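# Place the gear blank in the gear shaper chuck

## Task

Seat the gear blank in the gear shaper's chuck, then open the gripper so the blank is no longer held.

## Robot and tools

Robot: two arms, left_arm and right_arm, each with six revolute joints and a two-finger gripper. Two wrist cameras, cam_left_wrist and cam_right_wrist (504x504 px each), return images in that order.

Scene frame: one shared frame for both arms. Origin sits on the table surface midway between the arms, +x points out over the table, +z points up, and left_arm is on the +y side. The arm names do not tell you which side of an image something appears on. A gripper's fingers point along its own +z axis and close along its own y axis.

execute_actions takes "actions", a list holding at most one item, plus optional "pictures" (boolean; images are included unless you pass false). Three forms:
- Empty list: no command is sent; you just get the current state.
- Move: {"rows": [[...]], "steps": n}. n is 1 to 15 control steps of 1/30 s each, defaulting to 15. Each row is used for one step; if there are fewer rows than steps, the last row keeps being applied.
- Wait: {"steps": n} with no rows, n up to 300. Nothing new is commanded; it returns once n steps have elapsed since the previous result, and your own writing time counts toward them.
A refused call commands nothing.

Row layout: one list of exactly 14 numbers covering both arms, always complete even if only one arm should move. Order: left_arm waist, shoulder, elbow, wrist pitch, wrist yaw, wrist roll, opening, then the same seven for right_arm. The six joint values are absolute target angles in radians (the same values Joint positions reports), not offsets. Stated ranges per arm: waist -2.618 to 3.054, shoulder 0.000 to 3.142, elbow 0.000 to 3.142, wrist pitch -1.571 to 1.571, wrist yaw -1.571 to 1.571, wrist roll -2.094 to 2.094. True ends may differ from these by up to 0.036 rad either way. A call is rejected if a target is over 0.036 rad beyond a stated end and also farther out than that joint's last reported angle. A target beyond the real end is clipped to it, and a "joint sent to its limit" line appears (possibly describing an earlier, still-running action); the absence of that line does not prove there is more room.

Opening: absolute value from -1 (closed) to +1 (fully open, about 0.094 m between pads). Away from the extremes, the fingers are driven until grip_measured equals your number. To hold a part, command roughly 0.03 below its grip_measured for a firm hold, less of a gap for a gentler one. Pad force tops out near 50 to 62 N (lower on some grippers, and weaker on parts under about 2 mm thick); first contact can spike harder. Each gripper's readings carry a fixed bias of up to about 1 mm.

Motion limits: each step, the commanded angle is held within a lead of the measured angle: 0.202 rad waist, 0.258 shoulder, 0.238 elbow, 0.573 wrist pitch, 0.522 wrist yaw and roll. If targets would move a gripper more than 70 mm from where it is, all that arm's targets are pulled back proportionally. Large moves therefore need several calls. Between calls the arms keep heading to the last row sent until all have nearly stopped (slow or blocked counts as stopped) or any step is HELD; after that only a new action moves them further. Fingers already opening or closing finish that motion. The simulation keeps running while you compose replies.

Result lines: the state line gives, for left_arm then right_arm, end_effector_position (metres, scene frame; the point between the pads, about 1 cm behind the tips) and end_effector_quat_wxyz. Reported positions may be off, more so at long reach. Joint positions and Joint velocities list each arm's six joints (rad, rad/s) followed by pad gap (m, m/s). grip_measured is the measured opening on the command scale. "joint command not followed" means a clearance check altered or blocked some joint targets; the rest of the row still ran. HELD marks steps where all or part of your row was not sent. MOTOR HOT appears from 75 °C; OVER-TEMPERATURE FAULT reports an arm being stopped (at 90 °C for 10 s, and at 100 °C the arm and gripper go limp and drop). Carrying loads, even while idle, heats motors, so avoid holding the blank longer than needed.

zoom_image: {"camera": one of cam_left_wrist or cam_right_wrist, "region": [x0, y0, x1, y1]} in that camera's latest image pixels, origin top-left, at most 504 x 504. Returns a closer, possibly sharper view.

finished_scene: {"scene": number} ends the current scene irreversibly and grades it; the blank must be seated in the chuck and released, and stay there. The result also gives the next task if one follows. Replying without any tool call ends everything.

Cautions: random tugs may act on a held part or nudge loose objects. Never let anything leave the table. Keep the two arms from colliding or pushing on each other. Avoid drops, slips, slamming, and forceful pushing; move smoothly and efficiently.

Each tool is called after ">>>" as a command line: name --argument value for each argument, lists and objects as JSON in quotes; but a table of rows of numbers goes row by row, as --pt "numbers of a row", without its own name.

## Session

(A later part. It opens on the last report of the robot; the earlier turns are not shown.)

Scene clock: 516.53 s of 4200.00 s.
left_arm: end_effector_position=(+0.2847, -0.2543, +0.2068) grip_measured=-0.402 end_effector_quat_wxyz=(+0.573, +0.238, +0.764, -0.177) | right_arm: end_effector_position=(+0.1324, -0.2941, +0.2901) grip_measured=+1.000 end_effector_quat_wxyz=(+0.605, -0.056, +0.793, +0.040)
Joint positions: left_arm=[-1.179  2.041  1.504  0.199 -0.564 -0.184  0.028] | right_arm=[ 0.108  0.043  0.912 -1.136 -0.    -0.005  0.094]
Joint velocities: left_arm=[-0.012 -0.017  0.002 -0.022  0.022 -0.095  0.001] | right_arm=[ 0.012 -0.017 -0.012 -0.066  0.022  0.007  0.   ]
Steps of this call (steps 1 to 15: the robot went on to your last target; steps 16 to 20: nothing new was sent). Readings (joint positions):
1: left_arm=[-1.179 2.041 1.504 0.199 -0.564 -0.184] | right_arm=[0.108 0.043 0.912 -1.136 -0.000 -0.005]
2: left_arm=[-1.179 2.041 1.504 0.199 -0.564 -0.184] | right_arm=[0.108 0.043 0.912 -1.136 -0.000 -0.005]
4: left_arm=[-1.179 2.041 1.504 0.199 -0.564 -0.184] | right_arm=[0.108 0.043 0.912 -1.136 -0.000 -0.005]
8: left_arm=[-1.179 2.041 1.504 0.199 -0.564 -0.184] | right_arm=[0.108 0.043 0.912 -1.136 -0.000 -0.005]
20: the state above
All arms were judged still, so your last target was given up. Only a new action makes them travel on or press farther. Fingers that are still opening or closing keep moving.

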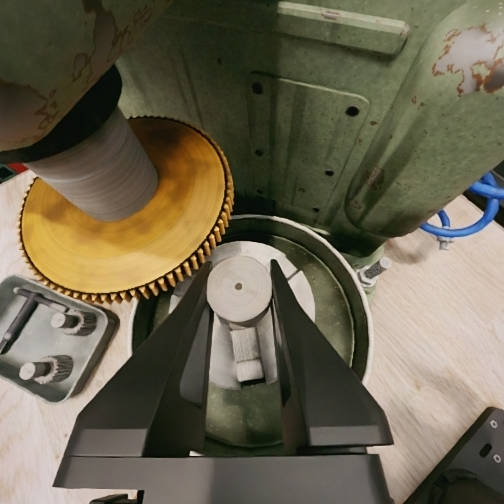

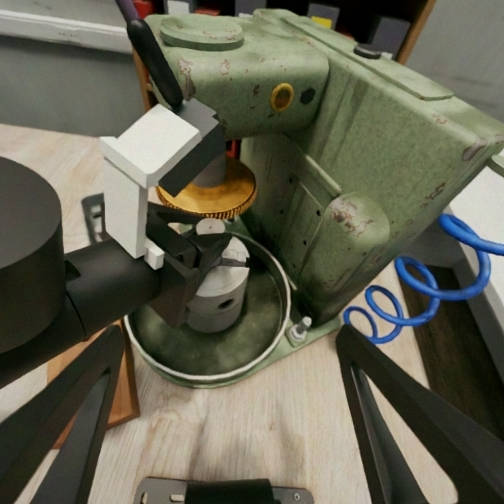

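>>> execute_actions --actions '[{"rows":[[-1.188,2.047,1.50,0.235,-0.575,-0.19,-0.47,0.1,0.05,0.9,-1.15,0,0,1],[-1.188,2.047,1.49,0.245,-0.575,-0.19,-0.47,0.1,0.05,0.9,-1.15,0,0,1],[-1.188,2.047,1.48,0.255,-0.575,-0.19,-0.47,0.1,0.05,0.9,-1.15,0,0,1],[-1.188,2.047,1.47,0.255,-0.575,-0.19,-0.47,0.1,0.05,0.9,-1.15,0,0,1]],"steps":15}]' --pictures false

>>> execute_actions --actions '[{"steps":20}]'

>>> zoom_image --camera "cam_right_wrist" --region '[140, 170, 290, 320]'

>>> zoom_image --camera "cam_left_wrist" --region '[140, 200, 380, 440]'

Scene clock: 530.40 s of 4200.00 s.
left_arm: end_effector_position=(+0.2847, -0.2541, +0.2066) grip_measured=-0.402 end_effector_quat_wxyz=(+0.579, +0.233, +0.760, -0.183) | right_arm: end_effector_position=(+0.1324, -0.2941, +0.2901) grip_measured=+1.000 end_effector_quat_wxyz=(+0.605, -0.056, +0.793, +0.040)
Joint positions: left_arm=[-1.18   2.041  1.485  0.239 -0.568 -0.184  0.028] | right_arm=[ 0.108  0.043  0.912 -1.136 -0.    -0.005  0.094]
Joint velocities: left_arm=[-0.007  0.012 -0.017 -0.037  0.095 -0.037 -0.001] | right_arm=[-0.002 -0.022 -0.012 -0.022 -0.037 -0.007  0.   ]
Steps of this call (steps 1 to 90: nothing new was sent; then 10.37 s passed at rest; steps 91 to 105: all 15 steps of this action). Readings (joint positions):
91: left_arm=[-1.179 2.041 1.504 0.200 -0.564 -0.184] | right_arm=[0.108 0.043 0.912 -1.136 -0.000 -0.005]
92: left_arm=[-1.179 2.041 1.504 0.201 -0.564 -0.184] | right_arm=[0.108 0.043 0.912 -1.136 -0.000 -0.005]
94: left_arm=[-1.179 2.041 1.497 0.214 -0.564 -0.184] | right_arm=[0.108 0.043 0.912 -1.136 -0.000 -0.005]
98: left_arm=[-1.179 2.041 1.487 0.234 -0.567 -0.184] | right_arm=[0.108 0.043 0.912 -1.136 -0.000 -0.005]
105: the state above

Scene clock: 531.07 s of 4200.00 s.
left_arm: end_effector_position=(+0.2847, -0.2541, +0.2067) grip_measured=-0.402 end_effector_quat_wxyz=(+0.579, +0.233, +0.760, -0.183) | right_arm: end_effector_position=(+0.1324, -0.2941, +0.2901) grip_measured=+1.000 end_effector_quat_wxyz=(+0.605, -0.056, +0.793, +0.040)
Joint positions: left_arm=[-1.18   2.041  1.485  0.239 -0.568 -0.184  0.028] | right_arm=[ 0.108  0.043  0.912 -1.136 -0.    -0.005  0.094]
Joint velocities: left_arm=[-0.002  0.007 -0.002 -0.051  0.037  0.022 -0.001] | right_arm=[-0.022  0.007  0.002 -0.051 -0.007  0.051  0.   ]
Steps of this call (steps 1 to 15: the robot went on to your last target; steps 16 to 20: nothing new was sent). Readings (joint positions):
1: left_arm=[-1.180 2.041 1.485 0.239 -0.568 -0.184] | right_arm=[0.108 0.043 0.912 -1.136 -0.000 -0.005]
2: left_arm=[-1.180 2.041 1.485 0.239 -0.568 -0.184] | right_arm=[0.108 0.043 0.912 -1.136 -0.000 -0.005]
4: left_arm=[-1.180 2.041 1.485 0.239 -0.568 -0.184] | right_arm=[0.108 0.043 0.912 -1.136 -0.000 -0.005]
8: left_arm=[-1.180 2.041 1.485 0.239 -0.568 -0.184] | right_arm=[0.108 0.043 0.912 -1.136 -0.000 -0.005]
20: the state above
All arms were judged still, so your last target was given up. Only a new action makes them travel on or press farther. Fingers that are still opening or closing keep moving.

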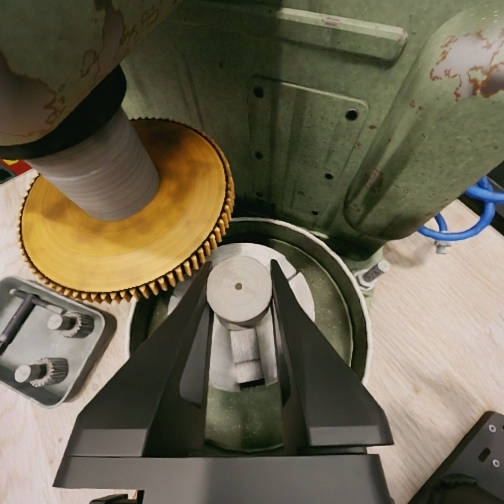

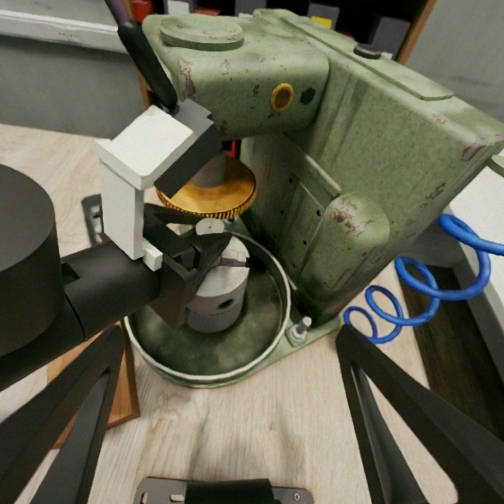

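Region (140, 170, 290, 320) of cam_right_wrist's 504x504 image, scaled by 3.360, with more detail than that image has.

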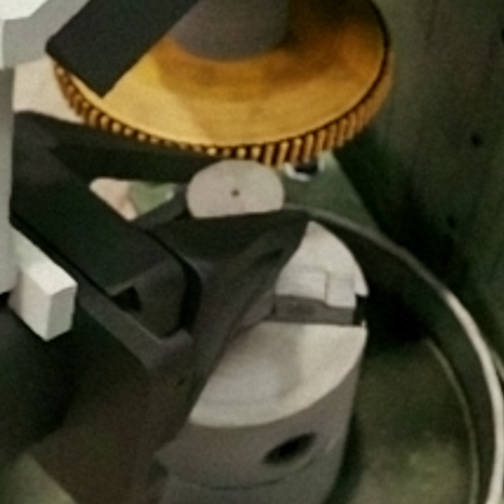

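Region (140, 200, 380, 440) of cam_left_wrist's 504x504 image, scaled by 2.100, with more detail than that image has.

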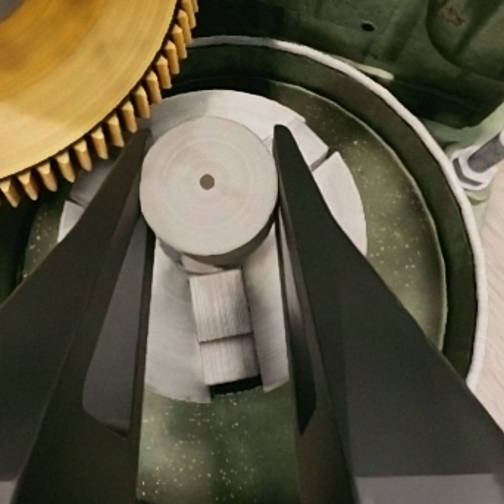

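>>> execute_actions --actions '[]'

Scene clock: 552.37 s of 4200.00 s.
left_arm: end_effector_position=(+0.2847, -0.2541, +0.2067) grip_measured=-0.402 end_effector_quat_wxyz=(+0.579, +0.233, +0.760, -0.183) | right_arm: end_effector_position=(+0.1324, -0.2941, +0.2901) grip_measured=+1.000 end_effector_quat_wxyz=(+0.605, -0.056, +0.793, +0.040)
Joint positions: left_arm=[-1.18   2.041  1.485  0.239 -0.568 -0.184  0.028] | right_arm=[ 0.108  0.043  0.912 -1.136 -0.    -0.005  0.094]
Joint velocities: left_arm=[-0.017 -0.007 -0.002 -0.007 -0.051  0.007  0.   ] | right_arm=[ 0.012 -0.007 -0.002 -0.007  0.022  0.066  0.   ]
Steps of this call (steps 1 to 90: nothing new was sent; then 18.30 s passed at rest). Readings (joint positions):
1: left_arm=[-1.180 2.041 1.485 0.239 -0.568 -0.184] | right_arm=[0.108 0.043 0.912 -1.136 -0.000 -0.005]
2: left_arm=[-1.180 2.041 1.485 0.239 -0.568 -0.184] | right_arm=[0.108 0.043 0.912 -1.136 -0.000 -0.005]
4: left_arm=[-1.180 2.041 1.485 0.239 -0.568 -0.184] | right_arm=[0.108 0.043 0.912 -1.136 -0.000 -0.005]
8: left_arm=[-1.180 2.041 1.485 0.239 -0.568 -0.184] | right_arm=[0.108 0.043 0.912 -1.136 -0.000 -0.005]
90: the state above

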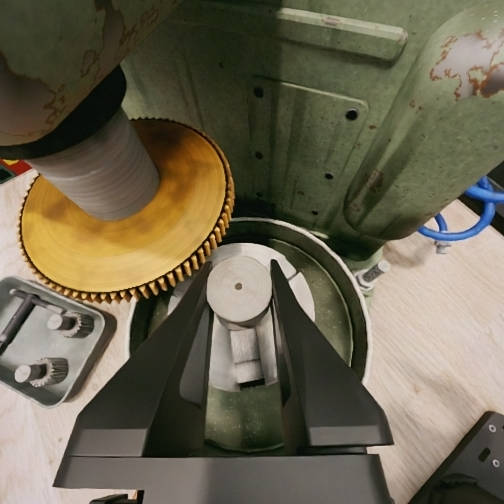

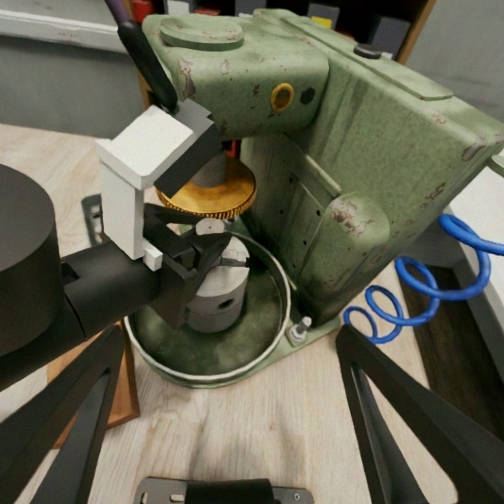

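>>> execute_actions --actions '[{"rows":[[-1.188,2.03,1.475,0.25,-0.575,-0.19,-0.47,0.1,0.05,0.9,-1.15,0,0,1],[-1.188,2.015,1.475,0.245,-0.575,-0.19,-0.47,0.1,0.05,0.9,-1.15,0,0,1],[-1.188,2.005,1.475,0.24,-0.575,-0.19,-0.47,0.1,0.05,0.9,-1.15,0,0,1],[-1.189,2.0,1.475,0.235,-0.575,-0.19,-0.47,0.1,0.05,0.9,-1.15,0,0,1],[-1.19,1.995,1.475,0.225,-0.575,-0.19,-0.47,0.1,0.05,0.9,-1.15,0,0,1],[-1.19,1.99,1.475,0.215,-0.575,-0.19,-0.47,0.1,0.05,0.9,-1.15,0,0,1],[-1.19,1.988,1.475,0.208,-0.575,-0.19,-0.47,0.1,0.05,0.9,-1.15,0,0,1]],"steps":15}]'

>>> execute_actions --actions '[{"steps":15}]'

Scene clock: 561.87 s of 4200.00 s.
left_arm: end_effector_position=(+0.2812, -0.2513, +0.2114) grip_measured=-0.402 end_effector_quat_wxyz=(+0.575, +0.237, +0.762, -0.180) | right_arm: end_effector_position=(+0.1324, -0.2941, +0.2901) grip_measured=+1.000 end_effector_quat_wxyz=(+0.605, -0.056, +0.793, +0.040)
Joint positions: left_arm=[-1.183  2.02   1.485  0.205 -0.568 -0.184  0.028] | right_arm=[ 0.108  0.043  0.912 -1.136 -0.    -0.005  0.094]
Joint velocities: left_arm=[-0.012  0.012 -0.002 -0.051  0.022 -0.007 -0.001] | right_arm=[-0.007 -0.002 -0.022 -0.051 -0.022 -0.081  0.   ]
Steps of this call (steps 1 to 90: nothing new was sent; then 6.00 s passed at rest; steps 91 to 105: all 15 steps of this action). Readings (joint positions):
91: left_arm=[-1.180 2.041 1.485 0.239 -0.568 -0.184] | right_arm=[0.108 0.043 0.912 -1.136 -0.000 -0.005]
92: left_arm=[-1.180 2.041 1.485 0.239 -0.568 -0.184] | right_arm=[0.108 0.043 0.912 -1.136 -0.000 -0.005]
94: left_arm=[-1.180 2.040 1.485 0.238 -0.568 -0.184] | right_arm=[0.108 0.043 0.912 -1.136 -0.000 -0.005]
98: left_arm=[-1.182 2.029 1.485 0.215 -0.568 -0.184] | right_arm=[0.108 0.043 0.912 -1.136 -0.000 -0.005]
105: the state above

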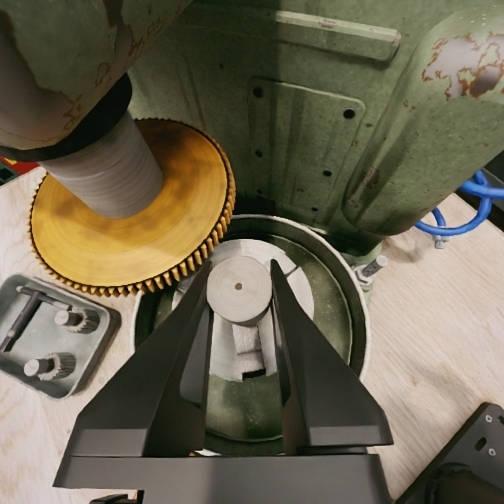

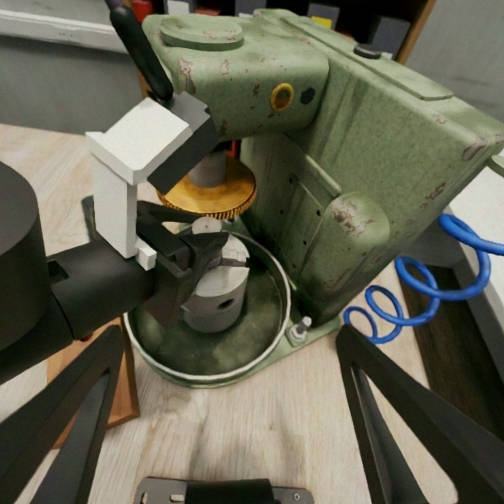

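Scene clock: 562.37 s of 4200.00 s.
left_arm: end_effector_position=(+0.2810, -0.2508, +0.2100) grip_measured=-0.402 end_effector_quat_wxyz=(+0.574, +0.239, +0.763, -0.178) | right_arm: end_effector_position=(+0.1324, -0.2941, +0.2901) grip_measured=+1.000 end_effector_quat_wxyz=(+0.605, -0.056, +0.793, +0.040)
Joint positions: left_arm=[-1.183  2.02   1.485  0.198 -0.568 -0.184  0.028] | right_arm=[ 0.108  0.043  0.912 -1.136 -0.    -0.005  0.094]
Joint velocities: left_arm=[-0.007  0.002 -0.002  0.007 -0.051 -0.037  0.001] | right_arm=[ 0.012 -0.007  0.002  0.051  0.007  0.007  0.   ]
Steps of this call (steps 1 to 15: the robot went on to your last target). Readings (joint positions):
1: left_arm=[-1.183 2.020 1.485 0.203 -0.568 -0.184] | right_arm=[0.108 0.043 0.912 -1.136 -0.000 -0.005]
2: left_arm=[-1.183 2.020 1.485 0.202 -0.568 -0.184] | right_arm=[0.108 0.043 0.912 -1.136 -0.000 -0.005]
4: left_arm=[-1.183 2.020 1.485 0.200 -0.568 -0.184] | right_arm=[0.108 0.043 0.912 -1.136 -0.000 -0.005]
8: left_arm=[-1.183 2.020 1.485 0.199 -0.568 -0.184] | right_arm=[0.108 0.043 0.912 -1.136 -0.000 -0.005]
15: the state above
All arms were judged still, so your last target was given up. Only a new action makes them travel on or press farther. Fingers that are still opening or closing keep moving.

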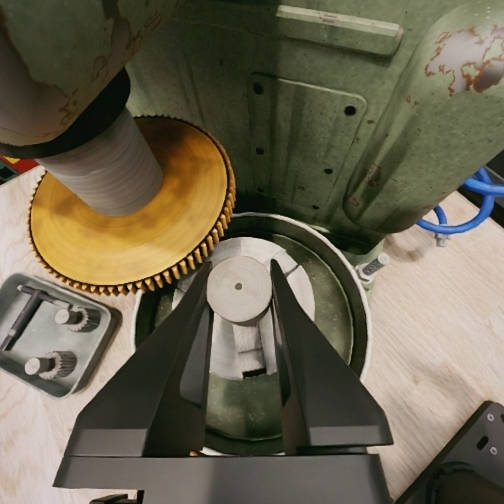

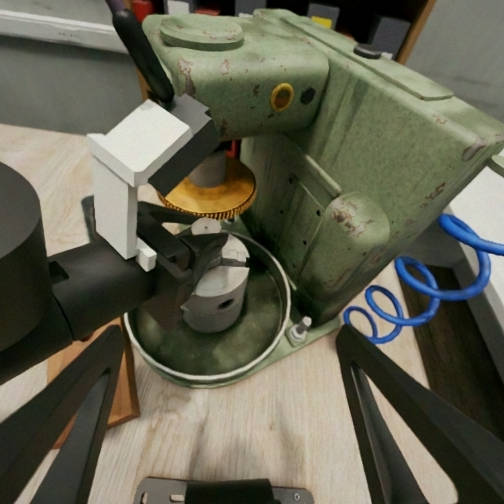

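>>> execute_actions --actions '[{"rows":[[-1.19,2.005,1.473,0.218,-0.575,-0.19,-0.47,0.1,0.05,0.9,-1.15,0,0,1],[-1.19,2.02,1.471,0.224,-0.575,-0.19,-0.47,0.1,0.05,0.9,-1.15,0,0,1],[-1.19,2.025,1.469,0.228,-0.575,-0.19,-0.47,0.1,0.05,0.9,-1.15,0,0,1],[-1.19,2.026,1.467,0.231,-0.575,-0.19,-0.47,0.1,0.05,0.9,-1.15,0,0,1],[-1.19,2.027,1.465,0.234,-0.575,-0.19,-0.47,0.1,0.05,0.9,-1.15,0,0,1],[-1.19,2.028,1.463,0.237,-0.575,-0.19,-0.47,0.1,0.05,0.9,-1.15,0,0,1],[-1.19,2.029,1.461,0.24,-0.575,-0.19,-0.47,0.1,0.05,0.9,-1.15,0,0,1],[-1.19,2.03,1.459,0.243,-0.575,-0.19,-0.47,0.1,0.05,0.9,-1.15,0,0,1],[-1.19,2.031,1.457,0.246,-0.575,-0.19,-0.47,0.1,0.05,0.9,-1.15,0,0,1],[-1.19,2.033,1.454,0.25,-0.575,-0.19,-0.47,0.1,0.05,0.9,-1.15,0,0,1]],"steps":15}]' --pictures false

>>> execute_actions --actions '[{"steps":15}]'

Scene clock: 572.57 s of 4200.00 s.
left_arm: end_effector_position=(+0.2807, -0.2498, +0.2067) grip_measured=-0.402 end_effector_quat_wxyz=(+0.575, +0.237, +0.762, -0.179) | right_arm: end_effector_position=(+0.1324, -0.2941, +0.2901) grip_measured=+1.000 end_effector_quat_wxyz=(+0.605, -0.056, +0.793, +0.040)
Joint positions: left_arm=[-1.183  2.02   1.466  0.222 -0.568 -0.184  0.028] | right_arm=[ 0.108  0.043  0.912 -1.136 -0.    -0.005  0.094]
Joint velocities: left_arm=[-0.007 -0.022 -0.017  0.007 -0.081 -0.022 -0.   ] | right_arm=[ 0.002 -0.002  0.002 -0.037 -0.007 -0.051  0.   ]
Steps of this call (steps 1 to 90: nothing new was sent; then 6.70 s passed at rest; steps 91 to 105: all 15 steps of this action). Readings (joint positions):
91: left_arm=[-1.183 2.020 1.485 0.198 -0.568 -0.184] | right_arm=[0.108 0.043 0.912 -1.136 -0.000 -0.005]
92: left_arm=[-1.183 2.020 1.485 0.198 -0.568 -0.184] | right_arm=[0.108 0.043 0.912 -1.136 -0.000 -0.005]
94: left_arm=[-1.183 2.020 1.485 0.198 -0.568 -0.184] | right_arm=[0.108 0.043 0.912 -1.136 -0.000 -0.005]
98: left_arm=[-1.183 2.020 1.477 0.208 -0.568 -0.184] | right_arm=[0.108 0.043 0.912 -1.136 -0.000 -0.005]
105: the state above

Scene clock: 573.07 s of 4200.00 s.
left_arm: end_effector_position=(+0.2807, -0.2498, +0.2066) grip_measured=-0.402 end_effector_quat_wxyz=(+0.575, +0.237, +0.762, -0.180) | right_arm: end_effector_position=(+0.1324, -0.2941, +0.2901) grip_measured=+1.000 end_effector_quat_wxyz=(+0.605, -0.056, +0.793, +0.040)
Joint positions: left_arm=[-1.183  2.02   1.465  0.224 -0.568 -0.184  0.028] | right_arm=[ 0.108  0.043  0.912 -1.136 -0.    -0.005  0.094]
Joint velocities: left_arm=[-0.007 -0.002 -0.002  0.007 -0.022 -0.051 -0.   ] | right_arm=[-0.017 -0.007 -0.007 -0.022 -0.022 -0.051  0.   ]
Steps of this call (steps 1 to 15: the robot went on to your last target). Readings (joint positions):
1: left_arm=[-1.183 2.020 1.466 0.223 -0.568 -0.184] | right_arm=[0.108 0.043 0.912 -1.136 -0.000 -0.005]
2: left_arm=[-1.183 2.020 1.466 0.223 -0.568 -0.184] | right_arm=[0.108 0.043 0.912 -1.136 -0.000 -0.005]
4: left_arm=[-1.183 2.020 1.465 0.223 -0.568 -0.184] | right_arm=[0.108 0.043 0.912 -1.136 -0.000 -0.005]
8: left_arm=[-1.183 2.020 1.465 0.224 -0.568 -0.184] | right_arm=[0.108 0.043 0.912 -1.136 -0.000 -0.005]
15: the state above
All arms were judged still, so your last target was given up. Only a new action makes them travel on or press farther. Fingers that are still opening or closing keep moving.

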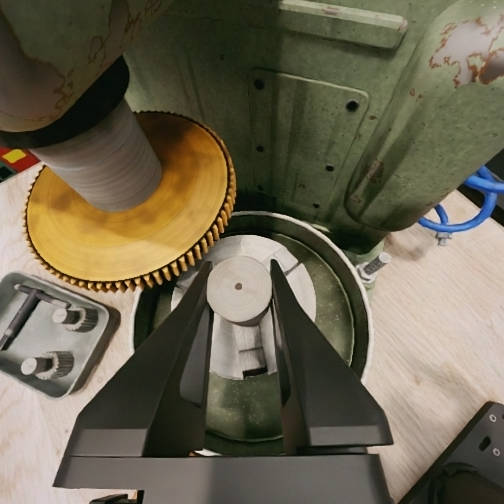

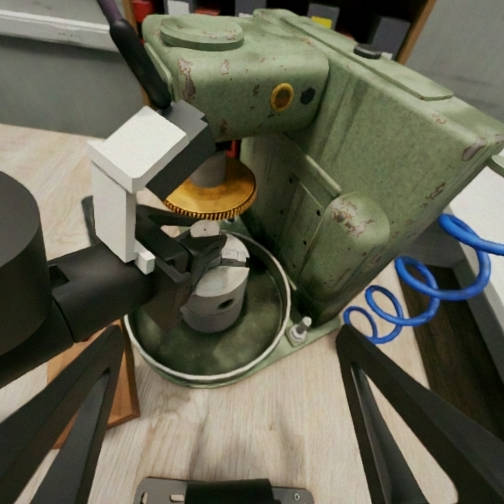

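q2 didn't move (stiction); push it a bit more.

>>> execute_actions --actions '[{"rows":[[-1.19,2.036,1.454,0.25,-0.575,-0.19,-0.47,0.1,0.05,0.9,-1.15,0,0,1],[-1.19,2.039,1.454,0.25,-0.575,-0.19,-0.47,0.1,0.05,0.9,-1.15,0,0,1],[-1.19,2.042,1.454,0.25,-0.575,-0.19,-0.47,0.1,0.05,0.9,-1.15,0,0,1]],"steps":15}]'

>>> zoom_image --camera "cam_left_wrist" --region '[140, 200, 340, 400]'

Scene clock: 577.97 s of 4200.00 s.
left_arm: end_effector_position=(+0.2813, -0.2511, +0.2062) grip_measured=-0.402 end_effector_quat_wxyz=(+0.577, +0.235, +0.761, -0.182) | right_arm: end_effector_position=(+0.1324, -0.2941, +0.2901) grip_measured=+1.000 end_effector_quat_wxyz=(+0.605, -0.056, +0.793, +0.040)
Joint positions: left_arm=[-1.183  2.026  1.465  0.237 -0.568 -0.184  0.028] | right_arm=[ 0.108  0.043  0.912 -1.136 -0.    -0.005  0.094]
Joint velocities: left_arm=[ 0.007 -0.022 -0.002 -0.022 -0.051  0.051 -0.001] | right_arm=[ 0.002  0.007 -0.007 -0.007 -0.022  0.037  0.   ]
Steps of this call (steps 1 to 90: nothing new was sent; then 1.40 s passed at rest; steps 91 to 105: all 15 steps of this action). Readings (joint positions):
91: left_arm=[-1.183 2.020 1.465 0.224 -0.568 -0.184] | right_arm=[0.108 0.043 0.912 -1.136 -0.000 -0.005]
92: left_arm=[-1.183 2.020 1.465 0.224 -0.568 -0.184] | right_arm=[0.108 0.043 0.912 -1.136 -0.000 -0.005]
94: left_arm=[-1.183 2.022 1.465 0.228 -0.568 -0.184] | right_arm=[0.108 0.043 0.912 -1.136 -0.000 -0.005]
98: left_arm=[-1.183 2.025 1.465 0.235 -0.568 -0.184] | right_arm=[0.108 0.043 0.912 -1.136 -0.000 -0.005]
105: the state above

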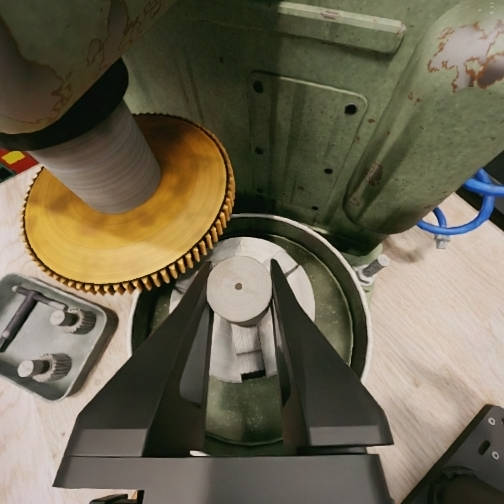

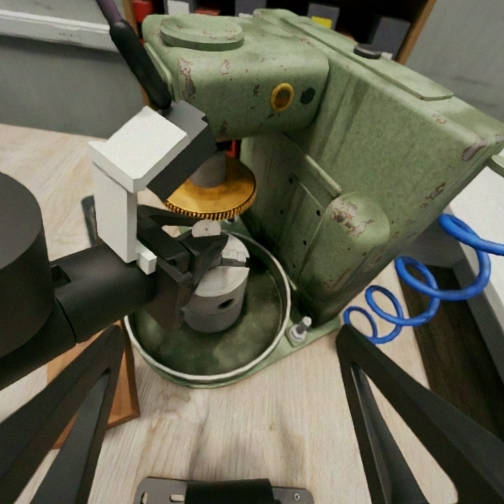

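Region (140, 200, 340, 400) of cam_left_wrist's 504x504 image, scaled by 2.520, with more detail than that image has.

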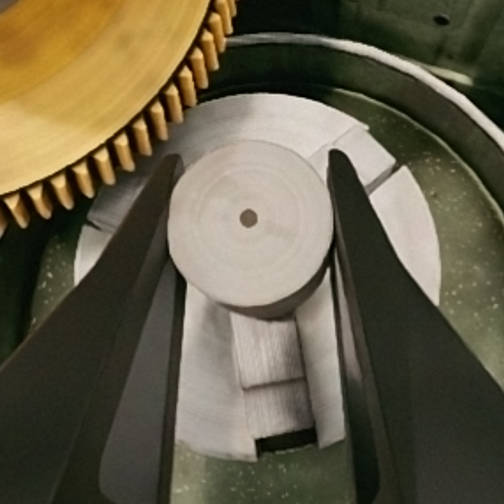

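>>> execute_actions --actions '[{"rows":[[-1.19,2.03,1.46,0.245,-0.575,-0.19,-0.47,-0.1,0.05,0.9,-1.0,0,0.4,1],[-1.19,2.03,1.46,0.245,-0.575,-0.19,-0.47,-0.3,0.05,0.8,-0.85,0,0.9,1],[-1.19,2.03,1.46,0.245,-0.575,-0.19,-0.47,-0.55,0.05,0.6,-0.55,0,1.57,1]],"steps":15}]' --pictures false

>>> execute_actions --actions '[{"steps":40}]'

Scene clock: 614.70 s of 4200.00 s.
left_arm: end_effector_position=(+0.2813, -0.2511, +0.2063) grip_measured=-0.402 end_effector_quat_wxyz=(+0.577, +0.235, +0.761, -0.182) | right_arm: end_effector_position=(+0.1872, -0.3999, +0.2943) grip_measured=+1.000 end_effector_quat_wxyz=(+0.625, +0.586, +0.432, +0.282)
Joint positions: left_arm=[-1.183  2.026  1.465  0.238 -0.568 -0.184  0.028] | right_arm=[-0.542  0.055  0.587 -0.592 -0.     1.359  0.094]
Joint velocities: left_arm=[-0.002 -0.012 -0.012 -0.066 -0.007 -0.022  0.001] | right_arm=[ 0.002  0.007 -0.012  0.168  0.007  1.443  0.   ]
Steps of this call (steps 1 to 15: the robot went on to your last target; steps 16 to 90: nothing new was sent; then 33.23 s passed at rest; steps 91 to 105: all 15 steps of this action). Readings (joint positions):
91: left_arm=[-1.183 2.026 1.465 0.238 -0.568 -0.184] | right_arm=[0.074 0.043 0.911 -1.125 -0.004 0.057]
92: left_arm=[-1.183 2.026 1.465 0.238 -0.568 -0.184] | right_arm=[0.001 0.042 0.895 -1.080 -0.004 0.153]
94: left_arm=[-1.183 2.026 1.465 0.238 -0.568 -0.184] | right_arm=[-0.154 0.036 0.777 -0.866 -0.007 0.352]
98: left_arm=[-1.183 2.026 1.465 0.238 -0.568 -0.184] | right_arm=[-0.452 0.055 0.597 -0.705 -0.008 0.752]
105: the state above

Scene clock: 616.03 s of 4200.00 s.
left_arm: end_effector_position=(+0.2813, -0.2511, +0.2063) grip_measured=-0.402 end_effector_quat_wxyz=(+0.577, +0.235, +0.761, -0.182) | right_arm: end_effector_position=(+0.1875, -0.4000, +0.3022) grip_measured=+1.000 end_effector_quat_wxyz=(+0.602, +0.619, +0.362, +0.352)
Joint positions: left_arm=[-1.183  2.026  1.465  0.238 -0.568 -0.184  0.028] | right_arm=[-0.542  0.055  0.587 -0.56  -0.     1.57   0.094]
Joint velocities: left_arm=[-0.017  0.012 -0.012 -0.095 -0.066 -0.007 -0.001] | right_arm=[ 0.012 -0.002 -0.002 -0.007 -0.007 -0.051  0.   ]
Steps of this call (steps 1 to 30: the robot went on to your last target; steps 31 to 40: nothing new was sent). Readings (joint positions):
1: left_arm=[-1.183 2.026 1.465 0.238 -0.568 -0.184] | right_arm=[-0.542 0.055 0.587 -0.585 -0.000 1.402]
2: left_arm=[-1.183 2.026 1.465 0.238 -0.568 -0.184] | right_arm=[-0.542 0.055 0.587 -0.579 -0.000 1.436]
4: left_arm=[-1.183 2.026 1.465 0.238 -0.568 -0.184] | right_arm=[-0.542 0.055 0.587 -0.572 -0.000 1.485]
8: left_arm=[-1.183 2.026 1.465 0.238 -0.568 -0.184] | right_arm=[-0.542 0.055 0.587 -0.565 -0.000 1.535]
40: the state above
All arms were judged still, so your last target was given up. Only a new action makes them travel on or press farther. Fingers that are still opening or closing keep moving.

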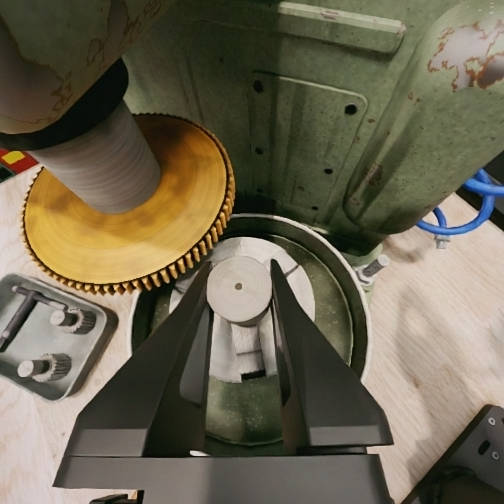

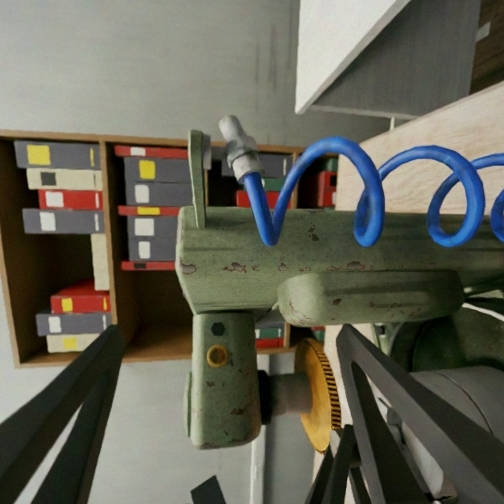

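>>> execute_actions --actions '[{"rows":[[-1.19,2.03,1.46,0.245,-0.575,-0.19,-0.47,-0.6,0.05,0.5,-0.45,0,1.57,1],[-1.19,2.03,1.46,0.245,-0.575,-0.19,-0.47,-0.65,0.05,0.4,-0.35,-0.1,1.57,1],[-1.19,2.03,1.46,0.245,-0.575,-0.19,-0.47,-0.7,0.04,0.3,-0.25,-0.2,1.57,1],[-1.19,2.03,1.46,0.245,-0.575,-0.19,-0.47,-0.75,0.03,0.2,-0.15,-0.3,1.57,1],[-1.19,2.03,1.46,0.245,-0.575,-0.19,-0.47,-0.8,0.02,0.1,-0.06,-0.4,1.57,1]],"steps":15}]' --pictures false

>>> execute_actions --actions '[{"steps":30}]'

Scene clock: 623.93 s of 4200.00 s.
left_arm: end_effector_position=(+0.2813, -0.2511, +0.2063) grip_measured=-0.402 end_effector_quat_wxyz=(+0.577, +0.235, +0.761, -0.182) | right_arm: end_effector_position=(+0.2387, -0.4223, +0.2020) grip_measured=+1.000 end_effector_quat_wxyz=(+0.585, +0.589, +0.395, +0.393)
Joint positions: left_arm=[-1.183  2.026  1.465  0.238 -0.568 -0.184  0.028] | right_arm=[-0.791  0.022  0.101 -0.084 -0.373  1.57   0.094]
Joint velocities: left_arm=[-0.012 -0.017 -0.007  0.037  0.022 -0.037  0.001] | right_arm=[-0.017  0.002 -0.002  0.037 -0.227 -0.007  0.   ]
Steps of this call (steps 1 to 90: nothing new was sent; then 4.40 s passed at rest; steps 91 to 105: all 15 steps of this action). Readings (joint positions):
91: left_arm=[-1.183 2.026 1.465 0.238 -0.568 -0.184] | right_arm=[-0.551 0.055 0.576 -0.539 -0.002 1.570]
92: left_arm=[-1.183 2.026 1.465 0.238 -0.568 -0.184] | right_arm=[-0.579 0.054 0.542 -0.487 -0.017 1.570]
94: left_arm=[-1.183 2.026 1.465 0.238 -0.568 -0.184] | right_arm=[-0.665 0.049 0.411 -0.349 -0.095 1.570]
98: left_arm=[-1.183 2.026 1.465 0.238 -0.568 -0.184] | right_arm=[-0.779 0.022 0.168 -0.097 -0.295 1.566]
105: the state above

Scene clock: 624.93 s of 4200.00 s.
left_arm: end_effector_position=(+0.2813, -0.2511, +0.2063) grip_measured=-0.402 end_effector_quat_wxyz=(+0.577, +0.235, +0.761, -0.182) | right_arm: end_effector_position=(+0.2400, -0.4189, +0.2045) grip_measured=+1.000 end_effector_quat_wxyz=(+0.585, +0.581, +0.400, +0.400)
Joint positions: left_arm=[-1.183  2.026  1.465  0.238 -0.568 -0.184  0.028] | right_arm=[-0.791  0.022  0.101 -0.074 -0.393  1.57   0.094]
Joint velocities: left_arm=[-0.012  0.002 -0.007 -0.022  0.037 -0.022 -0.   ] | right_arm=[-0.017 -0.022 -0.022  0.081  0.037 -0.007  0.   ]
Steps of this call (steps 1 to 30: the robot went on to your last target). Readings (joint positions):
1: left_arm=[-1.183 2.026 1.465 0.238 -0.568 -0.184] | right_arm=[-0.791 0.022 0.101 -0.081 -0.377 1.570]
2: left_arm=[-1.183 2.026 1.465 0.238 -0.568 -0.184] | right_arm=[-0.791 0.022 0.101 -0.079 -0.381 1.570]
4: left_arm=[-1.183 2.026 1.465 0.238 -0.568 -0.184] | right_arm=[-0.791 0.022 0.101 -0.077 -0.385 1.570]
8: left_arm=[-1.183 2.026 1.465 0.238 -0.568 -0.184] | right_arm=[-0.791 0.022 0.101 -0.075 -0.390 1.570]
30: the state above
All arms were judged still, so your last target was given up. Only a new action makes them travel on or press farther. Fingers that are still opening or closing keep moving.

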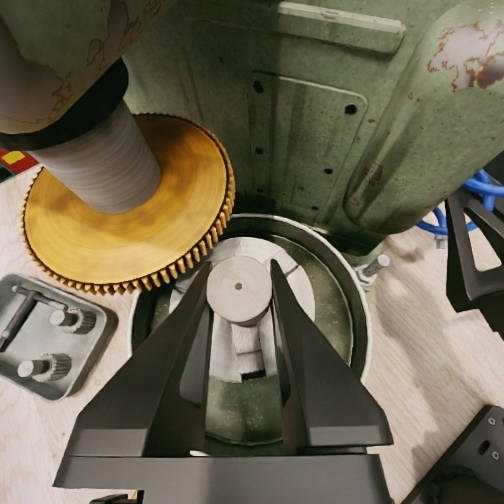

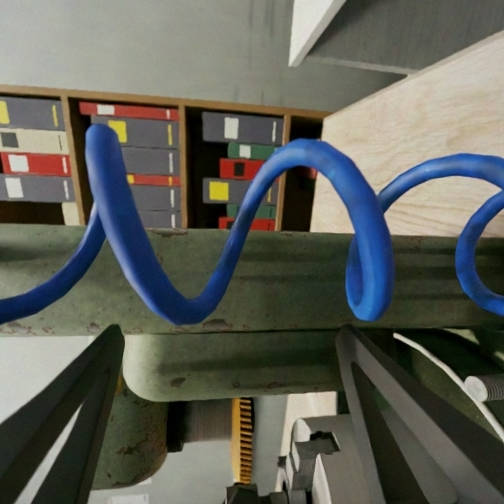

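>>> execute_actions --actions '[{"rows":[[-1.19,2.03,1.46,0.245,-0.575,-0.19,-0.47,-0.9,0.02,0.09,-0.05,-0.55,1.57,1],[-1.19,2.03,1.46,0.245,-0.575,-0.19,-0.47,-1.0,0.02,0.08,-0.04,-0.7,1.57,1],[-1.19,2.03,1.46,0.245,-0.575,-0.19,-0.47,-1.1,0.02,0.06,-0.03,-0.9,1.57,1],[-1.19,2.03,1.46,0.245,-0.575,-0.19,-0.47,-1.25,0.02,0.04,-0.02,-1.1,1.57,1],[-1.19,2.03,1.46,0.245,-0.575,-0.19,-0.47,-1.35,0.02,0.03,-0.0,-1.4,1.57,1]],"steps":15}]' --pictures false

>>> execute_actions --actions '[{"steps":30}]'

Scene clock: 634.70 s of 4200.00 s.
left_arm: end_effector_position=(+0.2813, -0.2511, +0.2063) grip_measured=-0.402 end_effector_quat_wxyz=(+0.577, +0.235, +0.761, -0.182) | right_arm: end_effector_position=(+0.2226, -0.3767, +0.1870) grip_measured=+1.000 end_effector_quat_wxyz=(+0.496, +0.501, +0.500, +0.503)
Joint positions: left_arm=[-1.183  2.026  1.465  0.238 -0.568 -0.184  0.028] | right_arm=[-1.341  0.022  0.036 -0.02  -1.318  1.571  0.094]
Joint velocities: left_arm=[-0.022  0.027 -0.002 -0.007  0.022 -0.066 -0.001] | right_arm=[-0.012 -0.022  0.007  0.081 -0.593  0.051  0.   ]
Steps of this call (steps 1 to 90: nothing new was sent; then 6.27 s passed at rest; steps 91 to 105: all 15 steps of this action). Readings (joint positions):
91: left_arm=[-1.183 2.026 1.465 0.238 -0.568 -0.184] | right_arm=[-0.811 0.022 0.101 -0.073 -0.422 1.570]
92: left_arm=[-1.183 2.026 1.465 0.238 -0.568 -0.184] | right_arm=[-0.864 0.022 0.099 -0.069 -0.476 1.570]
94: left_arm=[-1.183 2.026 1.465 0.238 -0.568 -0.184] | right_arm=[-1.016 0.022 0.085 -0.049 -0.646 1.570]
98: left_arm=[-1.183 2.026 1.465 0.238 -0.568 -0.184] | right_arm=[-1.295 0.022 0.041 -0.032 -1.029 1.571]
105: the state above

Scene clock: 635.70 s of 4200.00 s.
left_arm: end_effector_position=(+0.2813, -0.2511, +0.2063) grip_measured=-0.402 end_effector_quat_wxyz=(+0.577, +0.235, +0.761, -0.182) | right_arm: end_effector_position=(+0.2220, -0.3635, +0.1877) grip_measured=+1.000 end_effector_quat_wxyz=(+0.479, +0.480, +0.520, +0.520)
Joint positions: left_arm=[-1.183  2.026  1.465  0.238 -0.568 -0.184  0.028] | right_arm=[-1.341  0.022  0.036 -0.015 -1.393  1.571  0.094]
Joint velocities: left_arm=[-0.012 -0.007 -0.007  0.007 -0.066  0.007 -0.   ] | right_arm=[-0.012 -0.012  0.007  0.022  0.007  0.066  0.   ]
Steps of this call (steps 1 to 30: the robot went on to your last target). Readings (joint positions):
1: left_arm=[-1.183 2.026 1.465 0.238 -0.568 -0.184] | right_arm=[-1.341 0.022 0.036 -0.019 -1.334 1.571]
2: left_arm=[-1.183 2.026 1.465 0.238 -0.568 -0.184] | right_arm=[-1.341 0.022 0.036 -0.018 -1.346 1.571]
4: left_arm=[-1.183 2.026 1.465 0.238 -0.568 -0.184] | right_arm=[-1.341 0.022 0.036 -0.017 -1.363 1.571]
8: left_arm=[-1.183 2.026 1.465 0.238 -0.568 -0.184] | right_arm=[-1.341 0.022 0.036 -0.015 -1.381 1.571]
30: the state above
All arms were judged still, so your last target was given up. Only a new action makes them travel on or press farther. Fingers that are still opening or closing keep moving.

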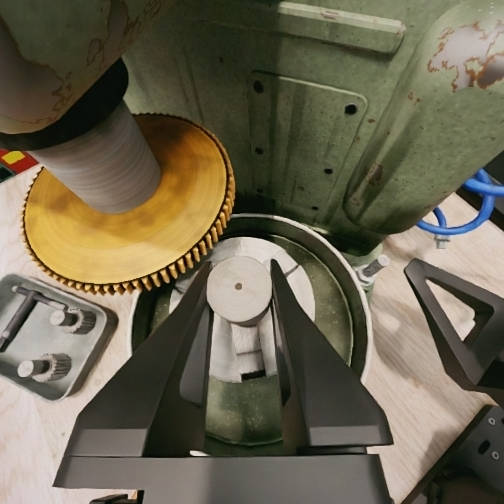

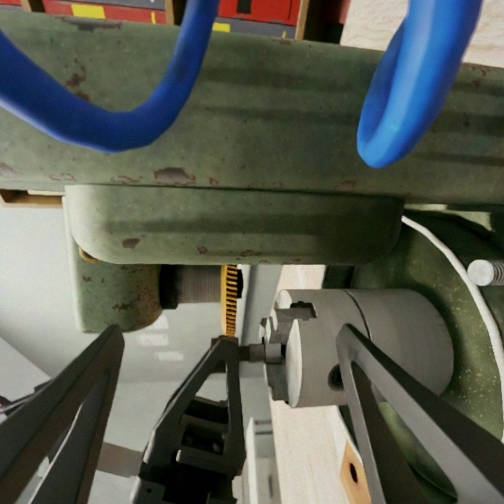

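>>> zoom_image --camera "cam_right_wrist" --region '[190, 280, 330, 420]'

Region (190, 280, 330, 420) of cam_right_wrist's 504x504 image, scaled by 3.600, with more detail than that image has.

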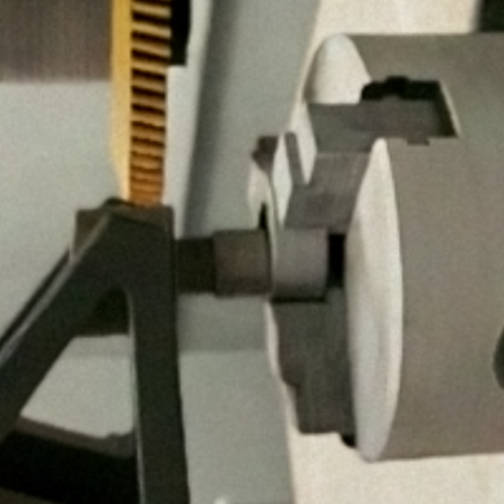

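>>> execute_actions --actions '[{"rows":[[-1.185,2.03,1.49,0.24,-0.575,-0.19,-0.47,-1.35,0.02,0.03,0,-1.4,1.57,1],[-1.18,2.03,1.505,0.23,-0.575,-0.19,-0.47,-1.35,0.02,0.03,0,-1.4,1.57,1],[-1.176,2.03,1.515,0.22,-0.575,-0.19,-0.47,-1.35,0.02,0.03,0,-1.4,1.57,1],[-1.173,2.03,1.525,0.21,-0.575,-0.19,-0.47,-1.35,0.02,0.03,0,-1.4,1.57,1],[-1.171,2.03,1.535,0.2,-0.575,-0.19,-0.47,-1.35,0.02,0.03,0,-1.4,1.57,1],[-1.17,2.03,1.542,0.192,-0.575,-0.19,-0.47,-1.35,0.02,0.03,0,-1.4,1.57,1]],"steps":15}]' --pictures false

>>> execute_actions --actions '[{"steps":15}]'

>>> zoom_image --camera "cam_right_wrist" --region '[190, 280, 330, 420]'

Scene clock: 653.13 s of 4200.00 s.
left_arm: end_effector_position=(+0.2863, -0.2517, +0.2164) grip_measured=-0.402 end_effector_quat_wxyz=(+0.577, +0.233, +0.762, -0.179) | right_arm: end_effector_position=(+0.2220, -0.3635, +0.1877) grip_measured=+1.000 end_effector_quat_wxyz=(+0.479, +0.480, +0.520, +0.520)
Joint positions: left_arm=[-1.176  2.026  1.511  0.188 -0.568 -0.184  0.028] | right_arm=[-1.341  0.022  0.036 -0.015 -1.393  1.571  0.094]
Joint velocities: left_arm=[-0.002 -0.007 -0.002 -0.066 -0.007 -0.022 -0.   ] | right_arm=[ 0.002  0.007  0.007  0.022  0.007 -0.007  0.   ]
Steps of this call (steps 1 to 90: nothing new was sent; then 13.93 s passed at rest; steps 91 to 105: all 15 steps of this action). Readings (joint positions):
91: left_arm=[-1.183 2.026 1.465 0.238 -0.568 -0.184] | right_arm=[-1.341 0.022 0.036 -0.015 -1.393 1.571]
92: left_arm=[-1.183 2.026 1.465 0.238 -0.568 -0.184] | right_arm=[-1.341 0.022 0.036 -0.015 -1.393 1.571]
94: left_arm=[-1.183 2.026 1.474 0.225 -0.568 -0.184] | right_arm=[-1.341 0.022 0.036 -0.015 -1.393 1.571]
98: left_arm=[-1.180 2.026 1.502 0.199 -0.568 -0.184] | right_arm=[-1.341 0.022 0.036 -0.015 -1.393 1.571]
105: the state above

Scene clock: 653.63 s of 4200.00 s.
left_arm: end_effector_position=(+0.2861, -0.2513, +0.2152) grip_measured=-0.402 end_effector_quat_wxyz=(+0.575, +0.234, +0.763, -0.177) | right_arm: end_effector_position=(+0.2220, -0.3635, +0.1877) grip_measured=+1.000 end_effector_quat_wxyz=(+0.479, +0.480, +0.520, +0.520)
Joint positions: left_arm=[-1.176  2.026  1.511  0.182 -0.568 -0.184  0.028] | right_arm=[-1.341  0.022  0.036 -0.015 -1.393  1.571  0.094]
Joint velocities: left_arm=[-0.007  0.017 -0.002  0.022  0.022  0.007  0.001] | right_arm=[ 0.012  0.007 -0.007 -0.007  0.007  0.007  0.   ]
Steps of this call (steps 1 to 15: the robot went on to your last target). Readings (joint positions):
1: left_arm=[-1.176 2.026 1.511 0.187 -0.568 -0.184] | right_arm=[-1.341 0.022 0.036 -0.015 -1.393 1.571]
2: left_arm=[-1.176 2.026 1.511 0.186 -0.568 -0.184] | right_arm=[-1.341 0.022 0.036 -0.015 -1.393 1.571]
4: left_arm=[-1.176 2.026 1.511 0.184 -0.568 -0.184] | right_arm=[-1.341 0.022 0.036 -0.015 -1.393 1.571]
8: left_arm=[-1.176 2.026 1.511 0.183 -0.568 -0.184] | right_arm=[-1.341 0.022 0.036 -0.015 -1.393 1.571]
15: the state above
All arms were judged still, so your last target was given up. Only a new action makes them travel on or press farther. Fingers that are still opening or closing keep moving.

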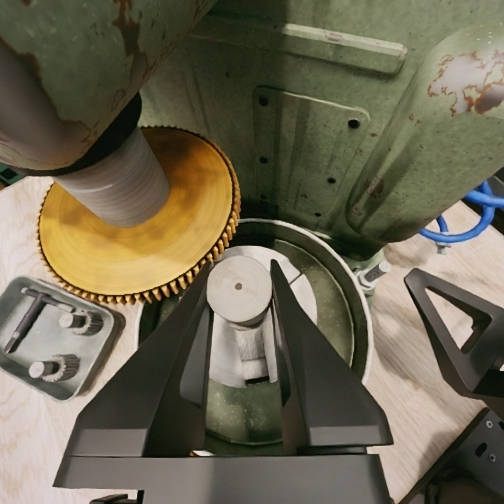

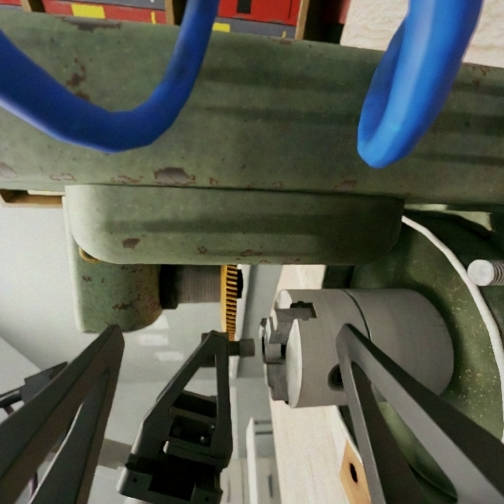

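Region (190, 280, 330, 420) of cam_right_wrist's 504x504 image, scaled by 3.600, with more detail than that image has.

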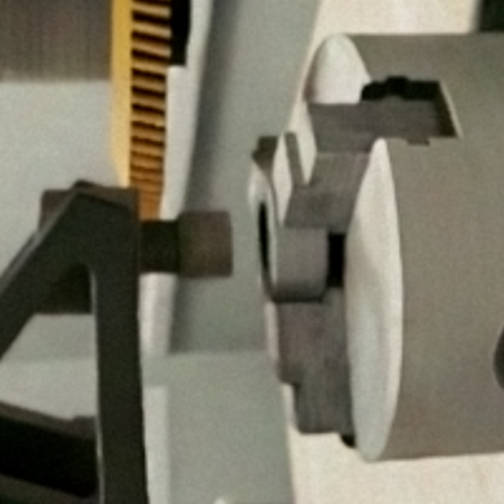

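>>> execute_actions --actions '[{"rows":[[-1.17,2.03,1.542,0.192,-0.575,-0.19,-0.47,-1.35,0.02,0.03,0,-1.45,-1.57,1]],"steps":15}]' --pictures false

>>> execute_actions --actions '[{"steps":50}]'

Scene clock: 677.03 s of 4200.00 s.
left_arm: end_effector_position=(+0.2861, -0.2513, +0.2151) grip_measured=-0.402 end_effector_quat_wxyz=(+0.575, +0.235, +0.763, -0.177) | right_arm: end_effector_position=(+0.2211, -0.3550, +0.1883) grip_measured=+1.000 end_effector_quat_wxyz=(+0.702, -0.008, +0.707, +0.084)
Joint positions: left_arm=[-1.176  2.026  1.511  0.182 -0.568 -0.184  0.028] | right_arm=[-1.341  0.022  0.036 -0.007 -1.441  0.114  0.094]
Joint velocities: left_arm=[ 0.002 -0.012  0.002 -0.022  0.037  0.037 -0.001] | right_arm=[-0.002 -0.007 -0.017  0.066 -0.037 -2.835  0.   ]
Steps of this call (steps 1 to 90: nothing new was sent; then 19.90 s passed at rest; steps 91 to 105: all 15 steps of this action). Readings (joint positions):
91: left_arm=[-1.176 2.026 1.511 0.182 -0.568 -0.184] | right_arm=[-1.341 0.022 0.036 -0.015 -1.399 1.491]
92: left_arm=[-1.176 2.026 1.511 0.182 -0.568 -0.184] | right_arm=[-1.341 0.022 0.036 -0.015 -1.408 1.393]
94: left_arm=[-1.176 2.026 1.511 0.182 -0.568 -0.184] | right_arm=[-1.341 0.022 0.036 -0.012 -1.421 1.197]
98: left_arm=[-1.176 2.026 1.511 0.182 -0.568 -0.184] | right_arm=[-1.341 0.022 0.036 -0.011 -1.434 0.805]
105: the state above

Scene clock: 678.70 s of 4200.00 s.
left_arm: end_effector_position=(+0.2861, -0.2513, +0.2151) grip_measured=-0.402 end_effector_quat_wxyz=(+0.575, +0.235, +0.763, -0.177) | right_arm: end_effector_position=(+0.2210, -0.3544, +0.1893) grip_measured=+1.000 end_effector_quat_wxyz=(+0.529, -0.535, +0.461, -0.471)
Joint positions: left_arm=[-1.176  2.026  1.511  0.182 -0.568 -0.184  0.028] | right_arm=[-1.341  0.022  0.036  0.003 -1.444 -1.57   0.094]
Joint velocities: left_arm=[ 0.007  0.012 -0.012  0.007 -0.022 -0.081 -0.   ] | right_arm=[-0.002 -0.012 -0.012 -0.066 -0.051 -0.081  0.   ]
Steps of this call (steps 1 to 45: the robot went on to your last target; steps 46 to 50: nothing new was sent). Readings (joint positions):
1: left_arm=[-1.176 2.026 1.511 0.182 -0.568 -0.184] | right_arm=[-1.341 0.022 0.036 -0.007 -1.441 0.014]
2: left_arm=[-1.176 2.026 1.511 0.182 -0.568 -0.184] | right_arm=[-1.341 0.022 0.036 -0.006 -1.442 -0.086]
4: left_arm=[-1.176 2.026 1.511 0.182 -0.568 -0.184] | right_arm=[-1.341 0.022 0.036 -0.004 -1.442 -0.285]
8: left_arm=[-1.176 2.026 1.511 0.182 -0.568 -0.184] | right_arm=[-1.341 0.022 0.036 -0.001 -1.444 -0.687]
50: the state above
All arms were judged still, so your last target was given up. Only a new action makes them travel on or press farther. Fingers that are still opening or closing keep moving.

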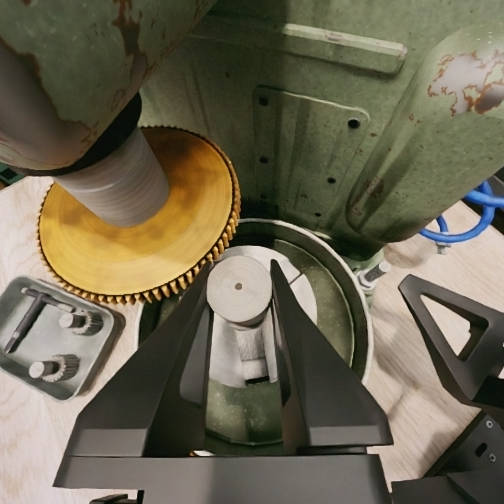

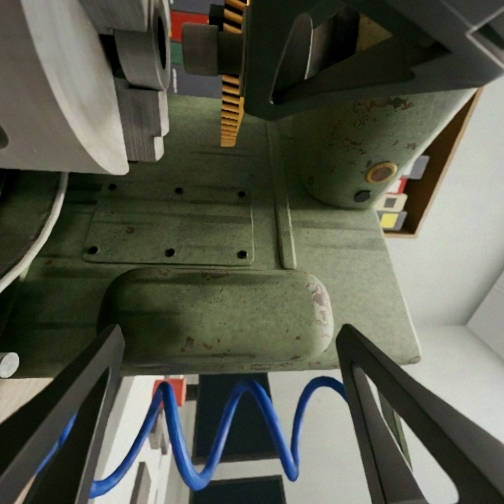

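>>> zoom_image --camera "cam_right_wrist" --region '[110, 0, 270, 160]'

Region (110, 0, 270, 160) of cam_right_wrist's 504x504 image, scaled by 3.150, with more detail than that image has.

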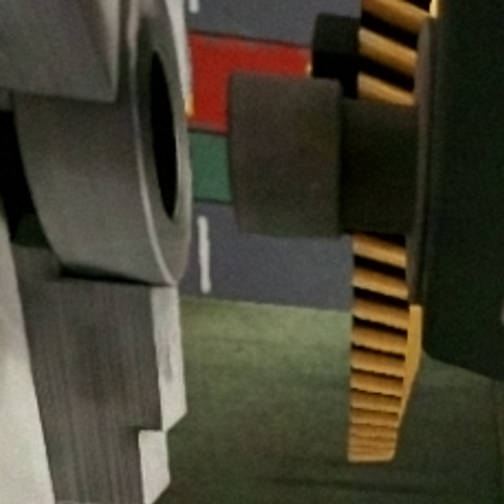

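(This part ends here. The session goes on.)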